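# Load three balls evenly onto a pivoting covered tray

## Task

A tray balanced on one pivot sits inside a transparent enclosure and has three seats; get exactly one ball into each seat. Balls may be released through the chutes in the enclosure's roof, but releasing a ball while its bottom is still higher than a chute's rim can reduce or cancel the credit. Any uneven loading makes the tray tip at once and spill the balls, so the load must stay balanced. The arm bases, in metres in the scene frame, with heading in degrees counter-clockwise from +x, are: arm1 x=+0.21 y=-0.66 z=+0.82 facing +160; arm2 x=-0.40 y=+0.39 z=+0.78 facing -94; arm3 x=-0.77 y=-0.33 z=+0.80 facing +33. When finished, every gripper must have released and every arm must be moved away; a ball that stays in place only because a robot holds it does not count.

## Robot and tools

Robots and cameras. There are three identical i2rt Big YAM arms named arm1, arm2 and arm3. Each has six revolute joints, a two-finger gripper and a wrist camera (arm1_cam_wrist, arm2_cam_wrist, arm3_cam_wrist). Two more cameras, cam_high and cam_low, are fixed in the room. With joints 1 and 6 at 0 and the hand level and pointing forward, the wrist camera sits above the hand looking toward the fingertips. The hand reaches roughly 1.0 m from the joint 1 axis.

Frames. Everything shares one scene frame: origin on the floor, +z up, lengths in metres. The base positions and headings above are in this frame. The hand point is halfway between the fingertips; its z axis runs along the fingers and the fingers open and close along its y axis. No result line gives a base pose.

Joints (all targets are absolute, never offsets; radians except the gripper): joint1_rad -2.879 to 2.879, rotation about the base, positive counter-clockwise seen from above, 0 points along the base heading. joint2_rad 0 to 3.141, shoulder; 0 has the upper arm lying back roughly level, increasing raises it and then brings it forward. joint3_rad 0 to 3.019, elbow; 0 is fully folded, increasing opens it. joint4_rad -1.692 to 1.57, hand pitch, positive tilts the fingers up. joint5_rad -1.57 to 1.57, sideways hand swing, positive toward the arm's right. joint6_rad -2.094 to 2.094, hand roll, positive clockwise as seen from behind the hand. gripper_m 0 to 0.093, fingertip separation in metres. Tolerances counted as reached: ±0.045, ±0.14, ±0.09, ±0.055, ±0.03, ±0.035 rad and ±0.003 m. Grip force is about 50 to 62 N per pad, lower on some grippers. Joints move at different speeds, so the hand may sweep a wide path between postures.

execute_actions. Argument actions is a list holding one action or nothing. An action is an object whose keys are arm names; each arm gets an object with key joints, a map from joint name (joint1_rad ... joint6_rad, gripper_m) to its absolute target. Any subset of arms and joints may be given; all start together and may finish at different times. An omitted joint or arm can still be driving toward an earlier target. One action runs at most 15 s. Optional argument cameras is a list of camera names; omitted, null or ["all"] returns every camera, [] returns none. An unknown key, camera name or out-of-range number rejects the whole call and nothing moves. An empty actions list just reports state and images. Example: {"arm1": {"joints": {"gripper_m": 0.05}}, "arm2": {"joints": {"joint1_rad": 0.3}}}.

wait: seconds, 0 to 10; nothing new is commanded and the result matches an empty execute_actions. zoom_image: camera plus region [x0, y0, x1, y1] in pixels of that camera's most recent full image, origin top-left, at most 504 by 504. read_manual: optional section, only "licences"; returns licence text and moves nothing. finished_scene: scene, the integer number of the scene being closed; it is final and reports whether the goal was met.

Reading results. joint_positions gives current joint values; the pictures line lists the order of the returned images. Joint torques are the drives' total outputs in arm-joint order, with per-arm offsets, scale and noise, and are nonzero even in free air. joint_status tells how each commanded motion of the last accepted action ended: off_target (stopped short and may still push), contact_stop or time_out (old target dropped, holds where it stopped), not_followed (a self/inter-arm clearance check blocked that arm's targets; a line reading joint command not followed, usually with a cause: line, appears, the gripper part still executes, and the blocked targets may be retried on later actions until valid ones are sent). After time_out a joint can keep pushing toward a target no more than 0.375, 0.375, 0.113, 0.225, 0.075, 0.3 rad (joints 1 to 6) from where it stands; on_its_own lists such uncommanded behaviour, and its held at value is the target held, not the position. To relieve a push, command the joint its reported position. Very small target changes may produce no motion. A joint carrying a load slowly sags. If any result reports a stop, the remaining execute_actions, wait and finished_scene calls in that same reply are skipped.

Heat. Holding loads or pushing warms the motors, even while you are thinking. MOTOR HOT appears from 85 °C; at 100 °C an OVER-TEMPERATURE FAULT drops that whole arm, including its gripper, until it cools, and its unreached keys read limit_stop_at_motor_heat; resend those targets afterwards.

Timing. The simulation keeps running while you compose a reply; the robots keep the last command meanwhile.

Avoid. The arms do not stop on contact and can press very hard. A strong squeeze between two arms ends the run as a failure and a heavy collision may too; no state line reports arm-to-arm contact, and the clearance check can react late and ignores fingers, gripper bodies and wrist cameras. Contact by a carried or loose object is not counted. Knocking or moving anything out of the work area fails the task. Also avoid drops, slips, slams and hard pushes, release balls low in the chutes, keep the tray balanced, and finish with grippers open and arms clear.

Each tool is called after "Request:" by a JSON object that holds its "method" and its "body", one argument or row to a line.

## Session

Request:
{"method": "execute_actions", "body": {
  "actions": []
}}

Scene clock: 0.00 s.
Joint torques (N m, as the arm reports them, + toward a larger angle): no reading
arm1.joint_positions: joint1_rad=+0.432 joint2_rad=+0.622 joint3_rad=+1.326 joint4_rad=-1.323 joint5_rad=-0.086 joint6_rad=+0.068 gripper_m=+0.094
arm1.joint_status: not commanded
arm1.hand: x=-0.0326 y=-0.7038 z=+1.3263 quat_wxyz=(+0.067, +0.888, +0.033, -0.454) (m; scene frame)
arm2.joint_positions: joint1_rad=+0.739 joint2_rad=+0.426 joint3_rad=+1.692 joint4_rad=-1.388 joint5_rad=+0.120 joint6_rad=+0.111 gripper_m=+0.094
arm2.joint_status: not commanded
arm2.hand: x=-0.3805 y=+0.3260 z=+1.4683 quat_wxyz=(-0.595, -0.396, -0.635, +0.296) (m; scene frame)
arm3.joint_positions: joint1_rad=+0.796 joint2_rad=+0.486 joint3_rad=+1.675 joint4_rad=-1.406 joint5_rad=-0.017 joint6_rad=-0.561 gripper_m=+0.094
arm3.joint_status: not commanded
arm3.hand: x=-0.7465 y=-0.2314 z=+1.4691 quat_wxyz=(-0.570, +0.644, -0.442, -0.253) (m; scene frame)
pictures: arm1_cam_wrist, arm2_cam_wrist, arm3_cam_wrist, cam_high, cam_low
Images, in order (width x height): arm1_cam_wrist 672x504, arm2_cam_wrist 672x504, arm3_cam_wrist 672x504, cam_high 672x504, cam_low 672x504.

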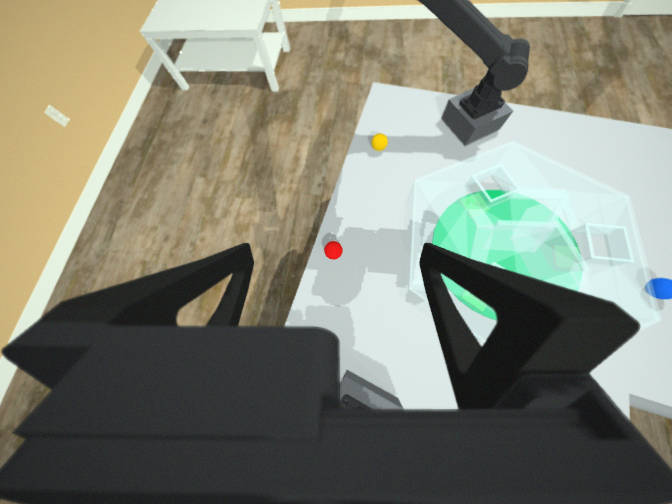

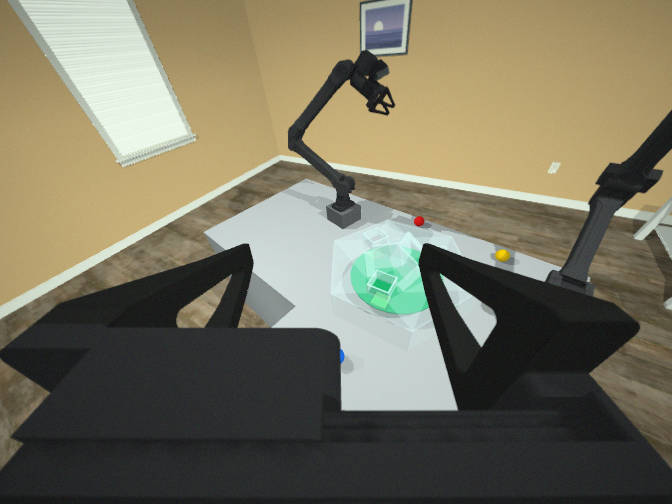

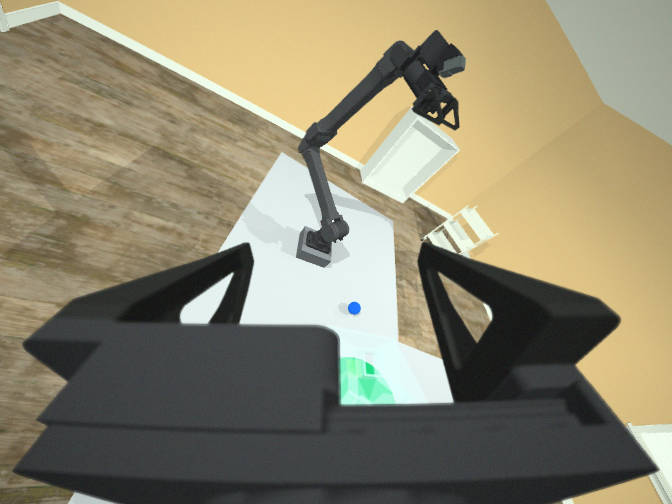

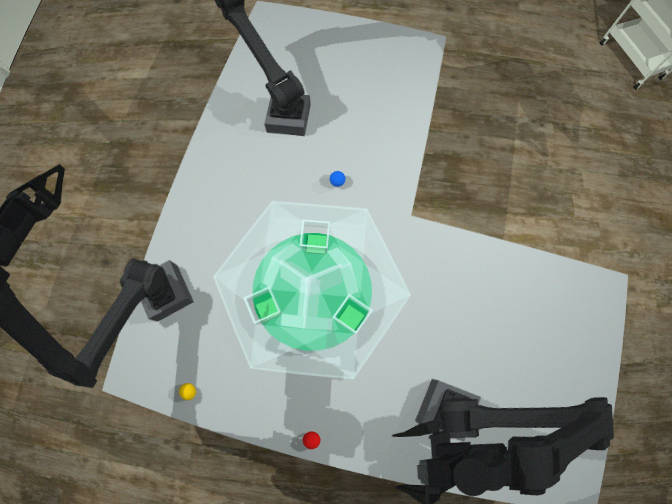

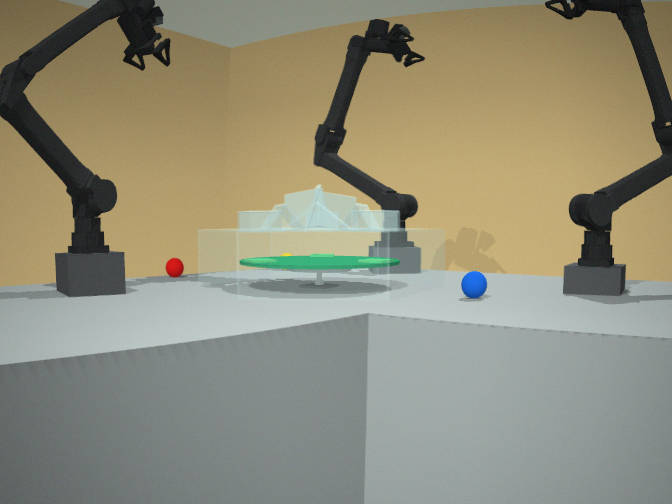

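Request:
{"method": "execute_actions", "body": {
  "actions": [
    {"arm1":{"joints":{"joint1_rad":0.625,"joint2_rad":1.67,"joint3_rad":1.10,"joint4_rad":-0.985,"joint5_rad":0,"joint6_rad":0}},"arm2":{"joints":{"joint1_rad":0.76,"joint2_rad":1.33,"joint3_rad":0.83,"joint4_rad":-1.045,"joint5_rad":0,"joint6_rad":0}},"arm3":{"joints":{"joint1_rad":-1.73,"joint2_rad":0.95,"joint3_rad":1.0,"joint4_rad":-1.3,"joint5_rad":0,"joint6_rad":0}}}
  ],
  "cameras": []
}}

Request:
{"method": "execute_actions", "body": {
  "actions": [
    {"arm3":{"joints":{"joint2_rad":1.44,"joint3_rad":0.905,"joint4_rad":-0.995}}}
  ],
  "cameras": ["arm1_cam_wrist","arm2_cam_wrist","arm3_cam_wrist"]
}}

Scene clock: 7.33 s.
Joint torques (N m, as the arm reports them, + toward a larger angle): arm1=[ -0.13 -11.46   7.26   0.62  -0.01  -0.15] | arm2=[ 0.39 -7.94  8.45  0.39 -0.05 -0.08] | arm3=[ 0.39 -3.21  9.27  0.87  0.14  0.1 ]
arm1.joint_positions: joint1_rad=+0.618 joint2_rad=+1.676 joint3_rad=+1.103 joint4_rad=-0.995 joint5_rad=-0.002 joint6_rad=+0.017 gripper_m=+0.094
arm1.joint_status: all done
arm1.hand: x=-0.2251 y=-0.7825 z=+0.8611 quat_wxyz=(-0.007, +0.992, +0.129, -0.001) (m; scene frame)
arm2.joint_positions: joint1_rad=+0.749 joint2_rad=+1.329 joint3_rad=+0.828 joint4_rad=-1.043 joint5_rad=+0.003 joint6_rad=+0.016 gripper_m=+0.094
arm2.joint_status: all done
arm2.hand: x=-0.1896 y=+0.1232 z=+0.8711 quat_wxyz=(-0.013, -0.437, -0.900, +0.008) (m; scene frame)
arm3.joint_positions: joint1_rad=-1.726 joint2_rad=+0.950 joint3_rad=+0.983 joint4_rad=-1.301 joint5_rad=-0.001 joint6_rad=-0.007 gripper_m=+0.094
arm3.joint_status: all done
arm3.hand: x=-0.6408 y=-0.6182 z=+1.0574 quat_wxyz=(-0.125, -0.535, -0.831, +0.086) (m; scene frame)
pictures: none
No camera images: the call's "cameras" was empty. Leave "cameras" out to get every camera's image.

Scene clock: 8.53 s.
Joint torques (N m, as the arm reports them, + toward a larger angle): arm1=[ -0.22 -11.69   7.19   0.62   0.    -0.16] | arm2=[ 0.42 -8.07  8.53  0.38 -0.06 -0.08] | arm3=[ 0.46 -9.48  7.24  0.79  0.13  0.1 ]
arm1.joint_positions: joint1_rad=+0.618 joint2_rad=+1.676 joint3_rad=+1.103 joint4_rad=-0.995 joint5_rad=-0.002 joint6_rad=+0.017 gripper_m=+0.094
arm1.joint_status: not commanded
arm1.hand: x=-0.2251 y=-0.7825 z=+0.8611 quat_wxyz=(-0.007, +0.992, +0.129, -0.001) (m; scene frame)
arm2.joint_positions: joint1_rad=+0.749 joint2_rad=+1.329 joint3_rad=+0.828 joint4_rad=-1.043 joint5_rad=+0.003 joint6_rad=+0.016 gripper_m=+0.094
arm2.joint_status: not commanded
arm2.hand: x=-0.1896 y=+0.1232 z=+0.8711 quat_wxyz=(-0.013, -0.437, -0.900, +0.008) (m; scene frame)
arm3.joint_positions: joint1_rad=-1.726 joint2_rad=+1.453 joint3_rad=+0.891 joint4_rad=-1.009 joint5_rad=-0.001 joint6_rad=-0.007 gripper_m=+0.094
arm3.joint_status: all done
arm3.hand: x=-0.6191 y=-0.6707 z=+0.8668 quat_wxyz=(+0.001, -0.542, -0.840, +0.004) (m; scene frame)
pictures: arm1_cam_wrist, arm2_cam_wrist, arm3_cam_wrist
Images, in order (width x height): arm1_cam_wrist 672x504, arm2_cam_wrist 672x504, arm3_cam_wrist 672x504.

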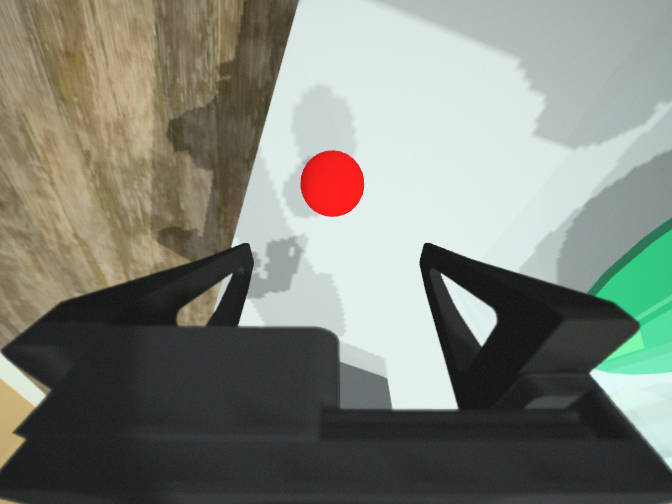

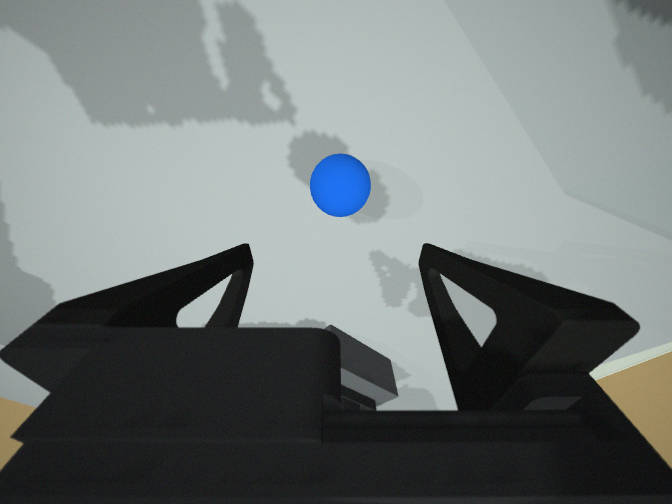

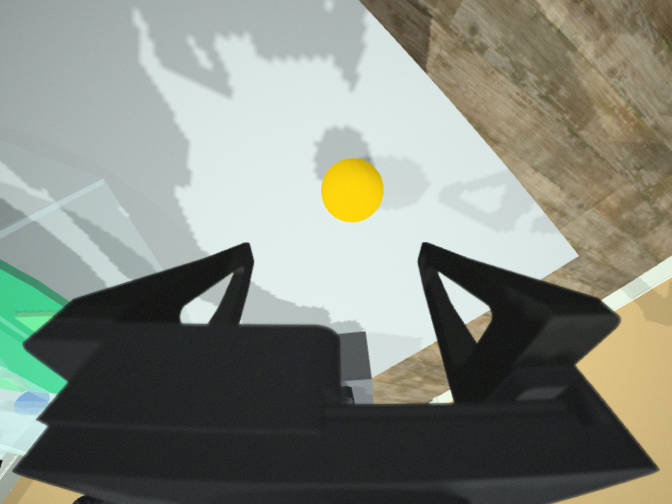

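Request:
{"method": "execute_actions", "body": {
  "actions": [
    {"arm1":{"joints":{"joint1_rad":0.637,"joint2_rad":1.845,"joint3_rad":1.007,"joint4_rad":-0.713}},"arm2":{"joints":{"joint1_rad":0.733,"joint2_rad":1.558,"joint3_rad":0.70,"joint4_rad":-0.692,"joint6_rad":-0.5}},"arm3":{"joints":{"joint1_rad":-1.772,"joint2_rad":1.641,"joint3_rad":0.765,"joint4_rad":-0.655}}}
  ],
  "cameras": ["arm1_cam_wrist","arm2_cam_wrist","arm3_cam_wrist"]
}}

Scene clock: 13.13 s.
Joint torques (N m, as the arm reports them, + toward a larger angle): arm1=[  0.21 -12.66   6.     0.66  -0.01  -0.15] | arm2=[-1.12 -9.89  6.81  0.92 -0.09 -0.07] | arm3=[ -0.25 -11.09   5.82   0.8    0.15   0.18]
arm1.joint_positions: joint1_rad=+0.624 joint2_rad=+1.853 joint3_rad=+1.005 joint4_rad=-0.725 joint5_rad=-0.002 joint6_rad=+0.017 gripper_m=+0.094
arm1.joint_status: all done
arm1.hand: x=-0.2185 y=-0.7820 z=+0.7569 quat_wxyz=(-0.008, +0.991, +0.133, +0.001) (m; scene frame)
arm2.joint_positions: joint1_rad=+0.744 joint2_rad=+1.564 joint3_rad=+0.691 joint4_rad=-0.704 joint5_rad=+0.003 joint6_rad=-0.485 gripper_m=+0.094
arm2.joint_status: all done
arm2.hand: x=-0.1955 y=+0.1273 z=+0.7571 quat_wxyz=(+0.002, -0.203, -0.979, +0.001) (m; scene frame)
arm3.joint_positions: joint1_rad=-1.768 joint2_rad=+1.662 joint3_rad=+0.746 joint4_rad=-0.669 joint5_rad=-0.001 joint6_rad=-0.007 gripper_m=+0.094
arm3.joint_status: all done
arm3.hand: x=-0.6397 y=-0.6635 z=+0.7546 quat_wxyz=(+0.006, -0.560, -0.828, +0.000) (m; scene frame)
pictures: arm1_cam_wrist, arm2_cam_wrist, arm3_cam_wrist
Images, in order (width x height): arm1_cam_wrist 672x504, arm2_cam_wrist 672x504, arm3_cam_wrist 672x504.

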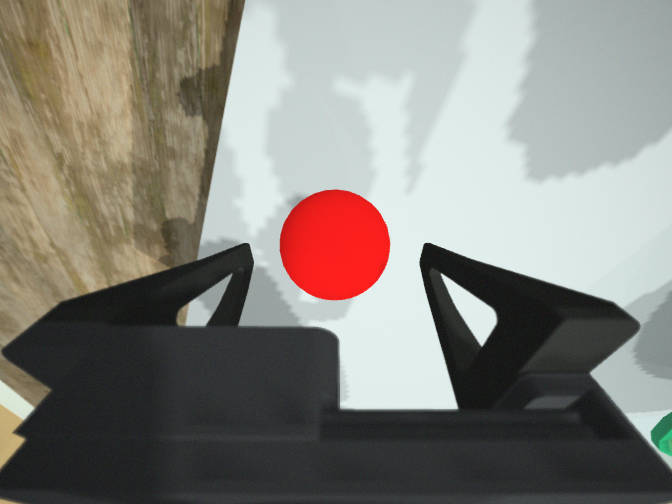

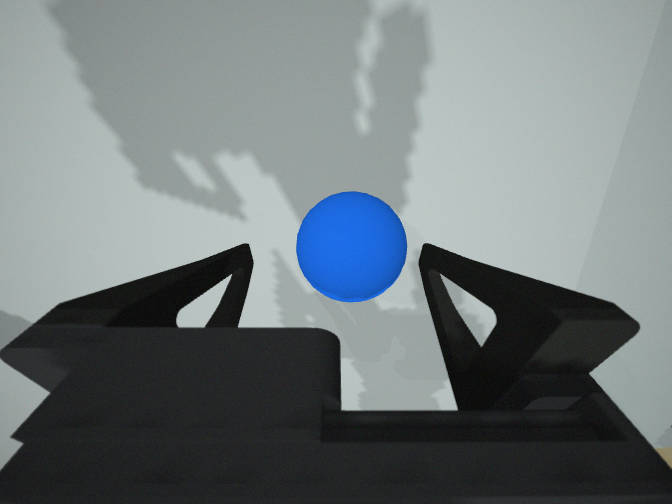

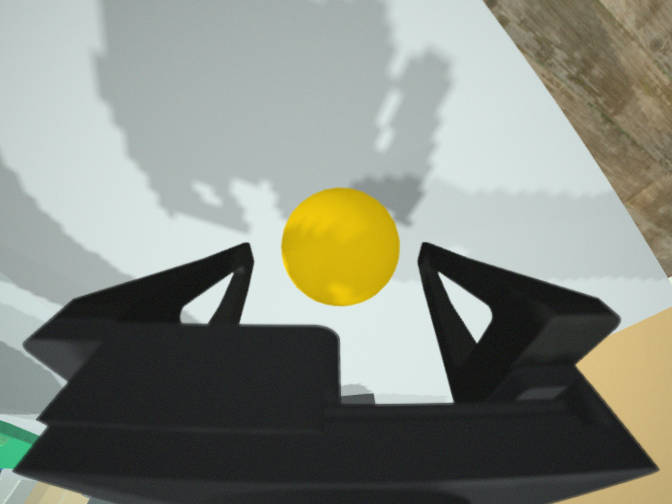

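Request:
{"method": "execute_actions", "body": {
  "actions": [
    {"arm1":{"joints":{"gripper_m":0.03}},"arm2":{"joints":{"gripper_m":0.03}},"arm3":{"joints":{"gripper_m":0.03}}}
  ],
  "cameras": []
}}

Request:
{"method": "execute_actions", "body": {
  "actions": [
    {"arm1":{"joints":{"joint2_rad":1.288,"joint3_rad":1.22,"joint4_rad":-1.47}},"arm2":{"joints":{"joint2_rad":1.1,"joint3_rad":0.98,"joint4_rad":-1.46}},"arm3":{"joints":{"joint2_rad":1.124,"joint3_rad":1.11,"joint4_rad":-1.52}}}
  ],
  "cameras": []
}}

Request:
{"method": "execute_actions", "body": {
  "actions": [
    {"arm1":{"joints":{"joint1_rad":-0.346,"joint6_rad":0.2}},"arm2":{"joints":{"joint1_rad":0.357,"joint2_rad":1.74,"joint3_rad":1.66,"joint4_rad":-1.42,"joint6_rad":0.4}},"arm3":{"joints":{"joint1_rad":-0.68,"joint6_rad":-0.55}}}
  ],
  "cameras": []
}}

Request:
{"method": "execute_actions", "body": {
  "actions": [
    {"arm1":{"joints":{"joint2_rad":1.475,"joint3_rad":1.175,"joint4_rad":-1.25}},"arm3":{"joints":{"joint2_rad":1.33,"joint3_rad":1.09,"joint4_rad":-1.27}}}
  ]
}}

Scene clock: 16.83 s.
Joint torques (N m, as the arm reports them, + toward a larger angle): arm1=[  0.13 -12.46   6.02   0.66  -0.02  -0.15] | arm2=[ -1.15 -10.     6.85   0.86  -0.04  -0.07] | arm3=[  0.2  -10.86   5.63   0.65   0.12   0.12]
arm1.joint_positions: joint1_rad=+0.625 joint2_rad=+1.853 joint3_rad=+1.005 joint4_rad=-0.724 joint5_rad=-0.002 joint6_rad=+0.016 gripper_m=+0.055
arm1.joint_status: gripper_m off_target (ended at +0.055, target +0.030)
arm1.hand: x=-0.2186 y=-0.7822 z=+0.7569 quat_wxyz=(-0.008, +0.991, +0.133, +0.001) (m; scene frame)
arm2.joint_positions: joint1_rad=+0.743 joint2_rad=+1.564 joint3_rad=+0.691 joint4_rad=-0.702 joint5_rad=+0.001 joint6_rad=-0.485 gripper_m=+0.055
arm2.joint_status: gripper_m off_target (ended at +0.055, target +0.030)
arm2.hand: x=-0.1952 y=+0.1270 z=+0.7571 quat_wxyz=(+0.001, -0.203, -0.979, +0.001) (m; scene frame)
arm3.joint_positions: joint1_rad=-1.768 joint2_rad=+1.662 joint3_rad=+0.746 joint4_rad=-0.669 joint5_rad=-0.001 joint6_rad=-0.007 gripper_m=+0.055
arm3.joint_status: gripper_m off_target (ended at +0.055, target +0.030)
arm3.hand: x=-0.6398 y=-0.6636 z=+0.7546 quat_wxyz=(+0.007, -0.560, -0.828, +0.000) (m; scene frame)
pictures: none
No camera images: the call's "cameras" was empty. Leave "cameras" out to get every camera's image.

Scene clock: 18.30 s.
Joint torques (N m, as the arm reports them, + toward a larger angle): arm1=[ 0.2  -8.   10.87 -0.2  -0.02 -0.15] | arm2=[-1.32 -5.56 10.25 -0.13 -0.03 -0.09] | arm3=[-0.23 -5.95  8.91 -0.16  0.1   0.12]
arm1.joint_positions: joint1_rad=+0.625 joint2_rad=+1.298 joint3_rad=+1.194 joint4_rad=-1.459 joint5_rad=-0.002 joint6_rad=+0.016 gripper_m=+0.055
arm1.joint_status: all done
arm1.hand: x=-0.1433 y=-0.7652 z=+1.0424 quat_wxyz=(-0.007, +0.991, +0.133, -0.004) (m; scene frame)
arm2.joint_positions: joint1_rad=+0.743 joint2_rad=+1.102 joint3_rad=+0.969 joint4_rad=-1.449 joint5_rad=+0.001 joint6_rad=-0.485 gripper_m=+0.055
arm2.joint_status: all done
arm2.hand: x=-0.2235 y=+0.1625 z=+0.9883 quat_wxyz=(+0.004, -0.203, -0.979, -0.002) (m; scene frame)
arm3.joint_positions: joint1_rad=-1.768 joint2_rad=+1.132 joint3_rad=+1.092 joint4_rad=-1.508 joint5_rad=-0.001 joint6_rad=-0.007 gripper_m=+0.055
arm3.joint_status: all done
arm3.hand: x=-0.6540 y=-0.6215 z=+1.0427 quat_wxyz=(-0.009, -0.560, -0.828, +0.010) (m; scene frame)
pictures: none
No camera images: the call's "cameras" was empty. Leave "cameras" out to get every camera's image.

Scene clock: 20.10 s.
Joint torques (N m, as the arm reports them, + toward a larger angle): arm1=[-0.87 -8.02 10.84 -0.17 -0.12  0.18] | arm2=[  0.41 -18.55  14.01   0.5    0.07   0.29] | arm3=[ 0.71 -6.01  8.65 -0.3   0.04 -0.02]
arm1.joint_positions: joint1_rad=-0.343 joint2_rad=+1.298 joint3_rad=+1.194 joint4_rad=-1.459 joint5_rad=+0.001 joint6_rad=+0.184 gripper_m=+0.055
arm1.joint_status: all done
arm1.hand: x=-0.0747 y=-0.4304 z=+1.0477 quat_wxyz=(-0.008, +0.907, -0.421, -0.008) (m; scene frame)
arm2.joint_positions: joint1_rad=+0.347 joint2_rad=+1.756 joint3_rad=+1.605 joint4_rad=-1.423 joint5_rad=+0.001 joint6_rad=+0.384 gripper_m=+0.055
arm2.joint_status: all done
arm2.hand: x=-0.2551 y=-0.1277 z=+0.9737 quat_wxyz=(+0.000, -0.743, -0.669, +0.000) (m; scene frame)
arm3.joint_positions: joint1_rad=-0.682 joint2_rad=+1.132 joint3_rad=+1.092 joint4_rad=-1.508 joint5_rad=+0.000 joint6_rad=-0.542 gripper_m=+0.055
arm3.joint_status: all done
arm3.hand: x=-0.4593 y=-0.3676 z=+1.0402 quat_wxyz=(-0.007, +0.214, -0.977, +0.006) (m; scene frame)
pictures: none
No camera images: the call's "cameras" was empty. Leave "cameras" out to get every camera's image.

Scene clock: 21.30 s.
Joint torques (N m, as the arm reports them, + toward a larger angle): arm1=[ -0.95 -10.85   8.84   0.7   -0.12   0.18] | arm2=[  0.41 -18.67  13.96   0.55   0.08   0.29] | arm3=[  0.61 -10.78   8.63   0.66   0.05   0.01]
arm1.joint_positions: joint1_rad=-0.343 joint2_rad=+1.491 joint3_rad=+1.169 joint4_rad=-1.261 joint5_rad=+0.001 joint6_rad=+0.184 gripper_m=+0.055
arm1.joint_status: all done
arm1.hand: x=-0.1151 y=-0.3963 z=+0.9670 quat_wxyz=(-0.006, +0.907, -0.421, +0.001) (m; scene frame)
arm2.joint_positions: joint1_rad=+0.347 joint2_rad=+1.756 joint3_rad=+1.605 joint4_rad=-1.423 joint5_rad=+0.001 joint6_rad=+0.384 gripper_m=+0.055
arm2.joint_status: not commanded
arm2.hand: x=-0.2551 y=-0.1277 z=+0.9737 quat_wxyz=(+0.000, -0.743, -0.669, +0.000) (m; scene frame)
arm3.joint_positions: joint1_rad=-0.682 joint2_rad=+1.359 joint3_rad=+1.067 joint4_rad=-1.283 joint5_rad=+0.000 joint6_rad=-0.542 gripper_m=+0.055
arm3.joint_status: all done
arm3.hand: x=-0.3964 y=-0.3751 z=+0.9580 quat_wxyz=(+0.006, +0.214, -0.977, +0.001) (m; scene frame)
pictures: arm1_cam_wrist, arm2_cam_wrist, arm3_cam_wrist, cam_high, cam_low
Images, in order (width x height): arm1_cam_wrist 672x504, arm2_cam_wrist 672x504, arm3_cam_wrist 672x504, cam_high 672x504, cam_low 672x504.

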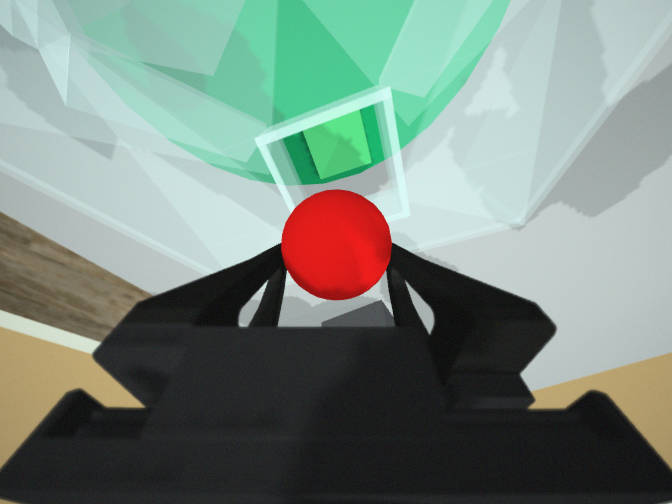

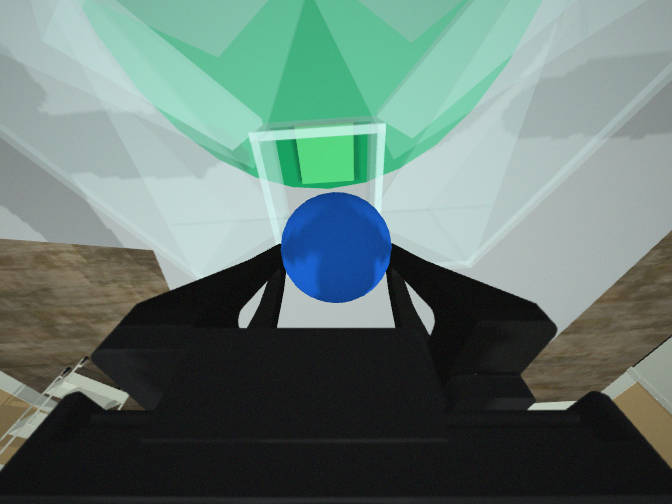

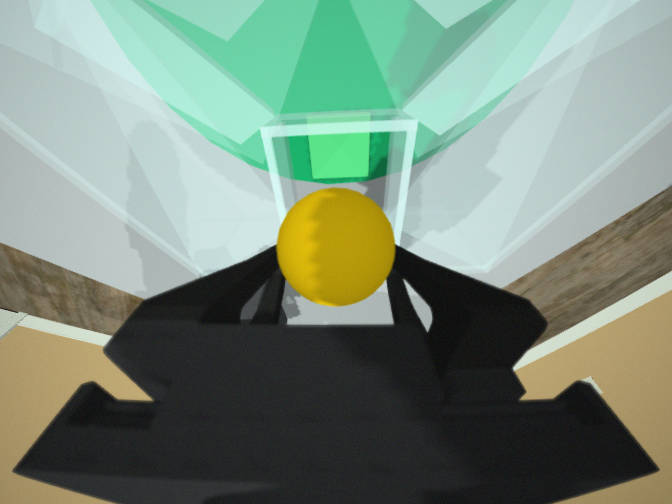

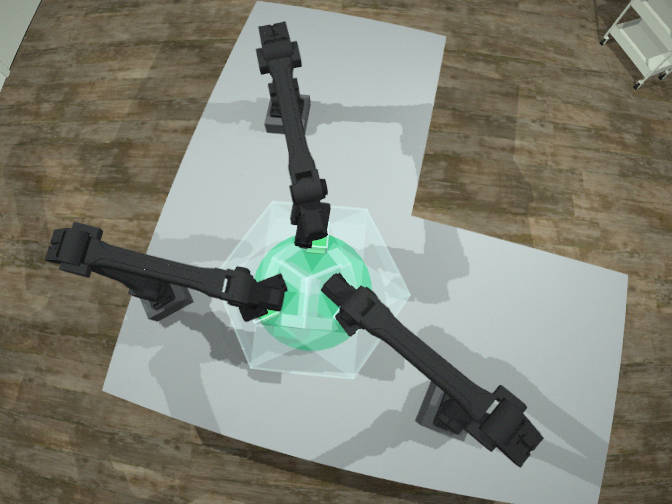

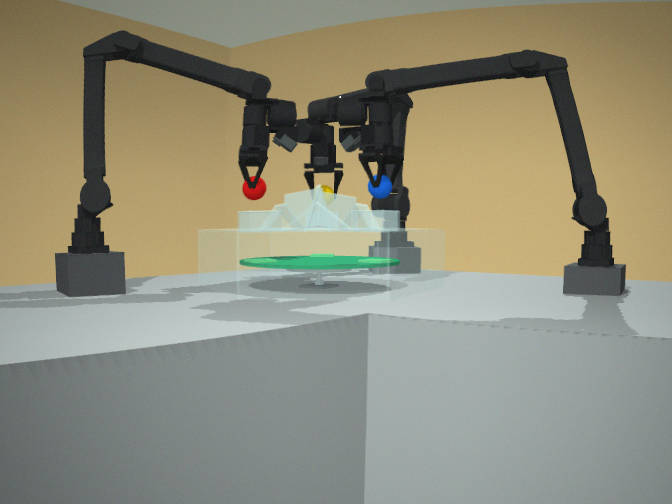

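Request:
{"method": "execute_actions", "body": {
  "actions": [
    {"arm1":{"joints":{"joint1_rad":-0.356,"joint2_rad":1.546,"joint3_rad":1.133,"joint4_rad":-1.14}},"arm2":{"joints":{"joint1_rad":0.372,"joint2_rad":1.785,"joint3_rad":1.529,"joint4_rad":-1.297}},"arm3":{"joints":{"joint2_rad":1.395,"joint3_rad":1.035,"joint4_rad":-1.171}}}
  ]
}}

Scene clock: 26.07 s.
Joint torques (N m, as the arm reports them, + toward a larger angle): arm1=[ -1.61 -10.81   8.1    0.68  -0.12   0.18] | arm2=[  0.1  -18.2    9.62   0.88   0.06   0.3 ] | arm3=[  0.08 -10.43   7.83   0.73   0.08   0.  ]
arm1.joint_positions: joint1_rad=-0.343 joint2_rad=+1.561 joint3_rad=+1.133 joint4_rad=-1.152 joint5_rad=+0.001 joint6_rad=+0.184 gripper_m=+0.055
arm1.joint_status: all done
arm1.hand: x=-0.1251 y=-0.3876 z=+0.9259 quat_wxyz=(-0.006, +0.907, -0.421, +0.000) (m; scene frame)
arm2.joint_positions: joint1_rad=+0.365 joint2_rad=+1.793 joint3_rad=+1.521 joint4_rad=-1.308 joint5_rad=+0.001 joint6_rad=+0.385 gripper_m=+0.055
arm2.joint_status: all done
arm2.hand: x=-0.2451 y=-0.1270 z=+0.9229 quat_wxyz=(+0.003, -0.737, -0.676, -0.001) (m; scene frame)
arm3.joint_positions: joint1_rad=-0.682 joint2_rad=+1.408 joint3_rad=+1.018 joint4_rad=-1.184 joint5_rad=+0.000 joint6_rad=-0.542 gripper_m=+0.055
arm3.joint_status: all done
arm3.hand: x=-0.3903 y=-0.3760 z=+0.9229 quat_wxyz=(+0.005, +0.214, -0.977, +0.001) (m; scene frame)
pictures: arm1_cam_wrist, arm2_cam_wrist, arm3_cam_wrist, cam_high, cam_low
Images, in order (width x height): arm1_cam_wrist 672x504, arm2_cam_wrist 672x504, arm3_cam_wrist 672x504, cam_high 672x504, cam_low 672x504.

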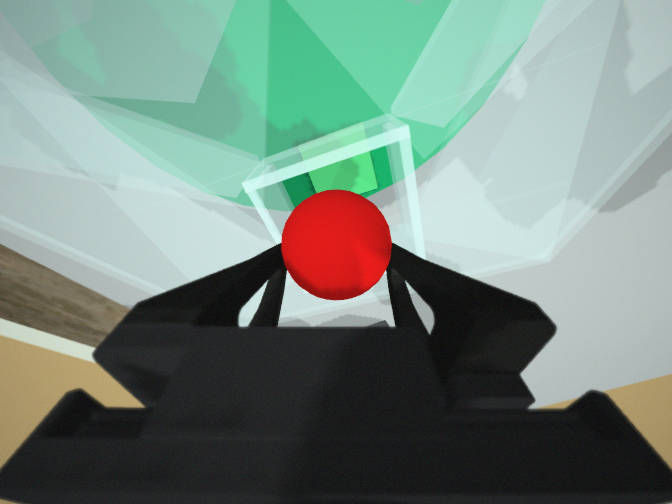

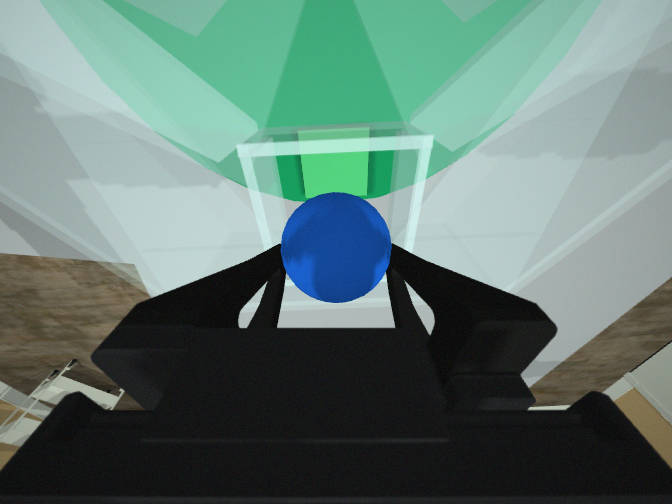

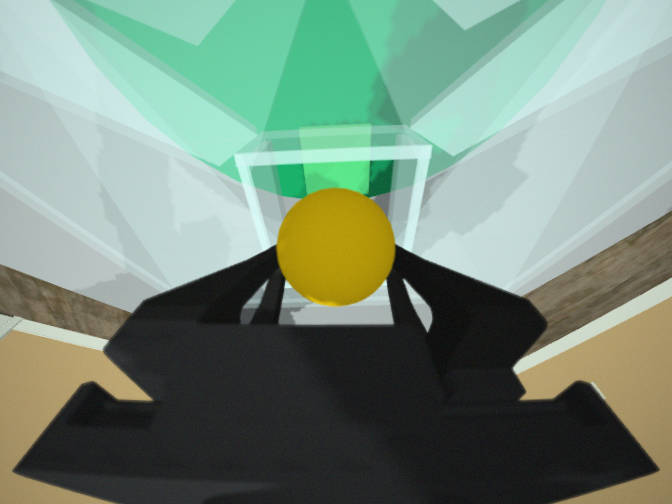

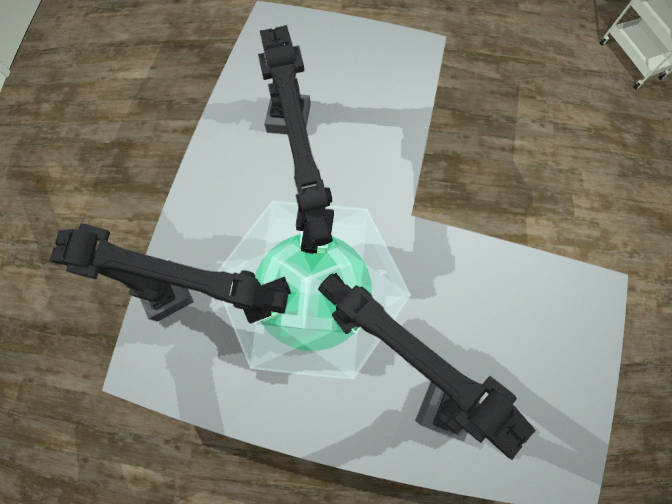

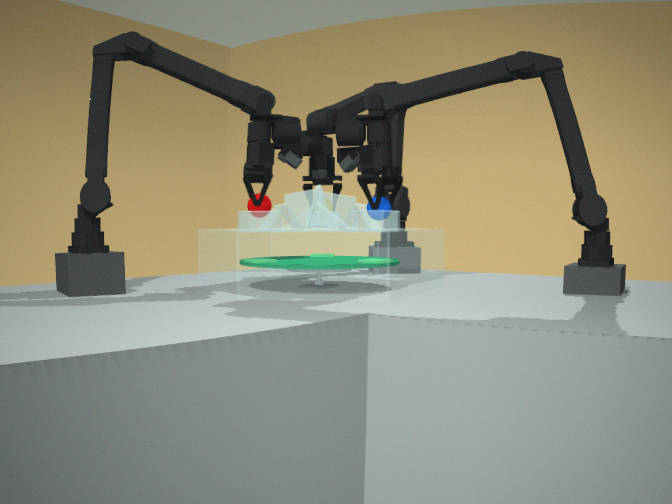

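Request:
{"method": "execute_actions", "body": {
  "actions": [
    {"arm1":{"joints":{"joint1_rad":-0.37,"joint2_rad":1.562}},"arm2":{"joints":{"joint4_rad":-1.282}}}
  ],
  "cameras": ["arm1_cam_wrist","arm2_cam_wrist","cam_low"]
}}

Request:
{"method": "zoom_image", "body": {
  "camera": "cam_low",
  "region": [230, 150, 420, 250]
}}

Scene clock: 27.80 s.
Joint torques (N m, as the arm reports them, + toward a larger angle): arm1=[ -1.46 -10.14   8.09   0.67  -0.12   0.18] | arm2=[  0.1  -17.98   9.76   0.95   0.06   0.28] | arm3=[  0.65 -10.35   7.93   0.72   0.05  -0.01]
arm1.joint_positions: joint1_rad=-0.360 joint2_rad=+1.561 joint3_rad=+1.133 joint4_rad=-1.152 joint5_rad=+0.001 joint6_rad=+0.184 gripper_m=+0.055
arm1.joint_status: all done
arm1.hand: x=-0.1205 y=-0.3821 z=+0.9260 quat_wxyz=(-0.006, +0.904, -0.428, +0.000) (m; scene frame)
arm2.joint_positions: joint1_rad=+0.365 joint2_rad=+1.793 joint3_rad=+1.521 joint4_rad=-1.294 joint5_rad=+0.001 joint6_rad=+0.385 gripper_m=+0.055
arm2.joint_status: all done
arm2.hand: x=-0.2441 y=-0.1303 z=+0.9229 quat_wxyz=(-0.003, -0.737, -0.676, +0.002) (m; scene frame)
arm3.joint_positions: joint1_rad=-0.682 joint2_rad=+1.408 joint3_rad=+1.018 joint4_rad=-1.184 joint5_rad=+0.000 joint6_rad=-0.542 gripper_m=+0.055
arm3.joint_status: not commanded
arm3.hand: x=-0.3903 y=-0.3760 z=+0.9229 quat_wxyz=(+0.005, +0.214, -0.977, +0.001) (m; scene frame)
pictures: arm1_cam_wrist, arm2_cam_wrist, cam_low
Images, in order (width x height): arm1_cam_wrist 672x504, arm2_cam_wrist 672x504, cam_low 672x504.

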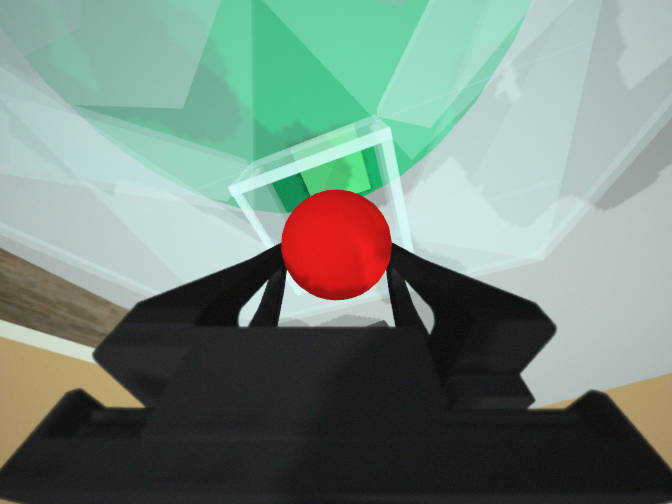

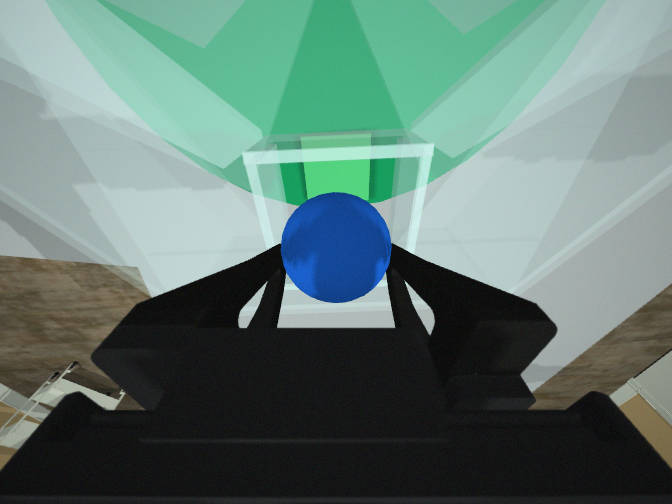

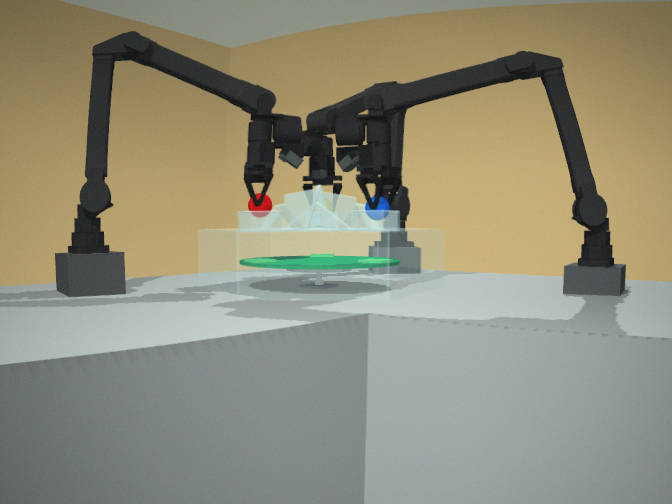

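Region (230, 150, 420, 250) of cam_low's 672x504 image, scaled by 2.653, with more detail than that image has; it fills the top 265 rows of this view, and the rest is white.

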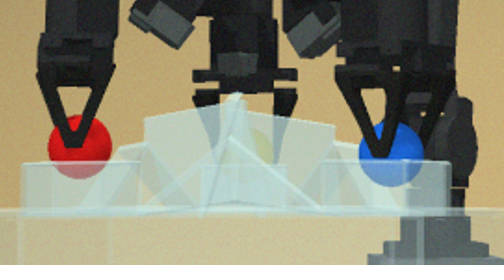

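All undersides are below the rims. Release.

Request:
{"method": "execute_actions", "body": {
  "actions": [
    {"arm1":{"joints":{"gripper_m":0.066}},"arm2":{"joints":{"gripper_m":0.066}},"arm3":{"joints":{"gripper_m":0.066}}}
  ],
  "cameras": []
}}

Request:
{"method": "execute_actions", "body": {
  "actions": [
    {"arm1":{"joints":{"joint2_rad":1.15}},"arm2":{"joints":{"joint2_rad":1.4}},"arm3":{"joints":{"joint2_rad":1.0}}}
  ],
  "cameras": ["cam_high","cam_low"]
}}

Scene clock: 29.37 s.
Joint torques (N m, as the arm reports them, + toward a larger angle): arm1=[ -1.37 -10.03   8.09   0.66  -0.12   0.18] | arm2=[  0.23 -18.13   9.7    0.91   0.06   0.29] | arm3=[  0.13 -10.07   8.03   0.66   0.08   0.01]
arm1.joint_positions: joint1_rad=-0.360 joint2_rad=+1.561 joint3_rad=+1.133 joint4_rad=-1.152 joint5_rad=+0.001 joint6_rad=+0.184 gripper_m=+0.066
arm1.joint_status: all done
arm1.hand: x=-0.1205 y=-0.3821 z=+0.9260 quat_wxyz=(-0.006, +0.904, -0.428, +0.000) (m; scene frame)
arm2.joint_positions: joint1_rad=+0.365 joint2_rad=+1.793 joint3_rad=+1.521 joint4_rad=-1.294 joint5_rad=+0.001 joint6_rad=+0.385 gripper_m=+0.066
arm2.joint_status: all done
arm2.hand: x=-0.2441 y=-0.1303 z=+0.9231 quat_wxyz=(-0.003, -0.737, -0.676, +0.002) (m; scene frame)
arm3.joint_positions: joint1_rad=-0.682 joint2_rad=+1.408 joint3_rad=+1.018 joint4_rad=-1.184 joint5_rad=+0.000 joint6_rad=-0.542 gripper_m=+0.066
arm3.joint_status: all done
arm3.hand: x=-0.3903 y=-0.3760 z=+0.9229 quat_wxyz=(+0.005, +0.214, -0.977, +0.001) (m; scene frame)
pictures: none
No camera images: the call's "cameras" was empty. Leave "cameras" out to get every camera's image.

Scene clock: 30.83 s.
Joint torques (N m, as the arm reports them, + toward a larger angle): arm1=[-1.34 -6.02  9.48  1.35 -0.12  0.17] | arm2=[  0.23 -12.22  10.68   1.57   0.04   0.26] | arm3=[ 0.52 -4.5   9.22  1.44  0.06 -0.02]
arm1.joint_positions: joint1_rad=-0.360 joint2_rad=+1.150 joint3_rad=+1.133 joint4_rad=-1.151 joint5_rad=+0.001 joint6_rad=+0.184 gripper_m=+0.066
arm1.joint_status: all done
arm1.hand: x=-0.1018 y=-0.4002 z=+1.0913 quat_wxyz=(-0.058, +0.885, -0.418, -0.198) (m; scene frame)
arm2.joint_positions: joint1_rad=+0.365 joint2_rad=+1.404 joint3_rad=+1.521 joint4_rad=-1.293 joint5_rad=+0.001 joint6_rad=+0.385 gripper_m=+0.066
arm2.joint_status: all done
arm2.hand: x=-0.2563 y=-0.0907 z=+1.1196 quat_wxyz=(-0.179, -0.722, -0.662, +0.085) (m; scene frame)
arm3.joint_positions: joint1_rad=-0.682 joint2_rad=+0.997 joint3_rad=+1.018 joint4_rad=-1.184 joint5_rad=+0.000 joint6_rad=-0.542 gripper_m=+0.066
arm3.joint_status: all done
arm3.hand: x=-0.4164 y=-0.3722 z=+1.0665 quat_wxyz=(-0.188, +0.211, -0.957, +0.067) (m; scene frame)
pictures: cam_high, cam_low
Images, in order (width x height): cam_high 672x504, cam_low 672x504.

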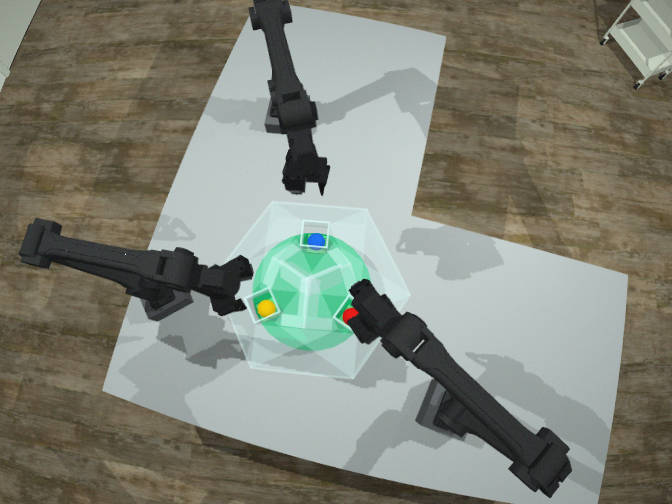

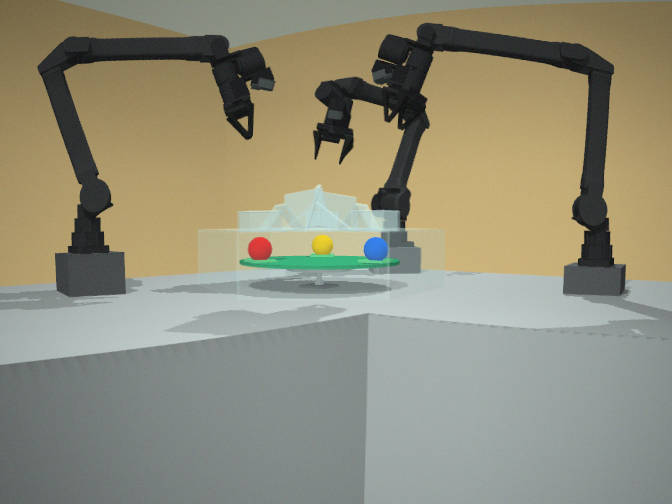

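Request:
{"method": "finished_scene", "body": {
  "scene": 2
}}

The scene is finished: the task was done.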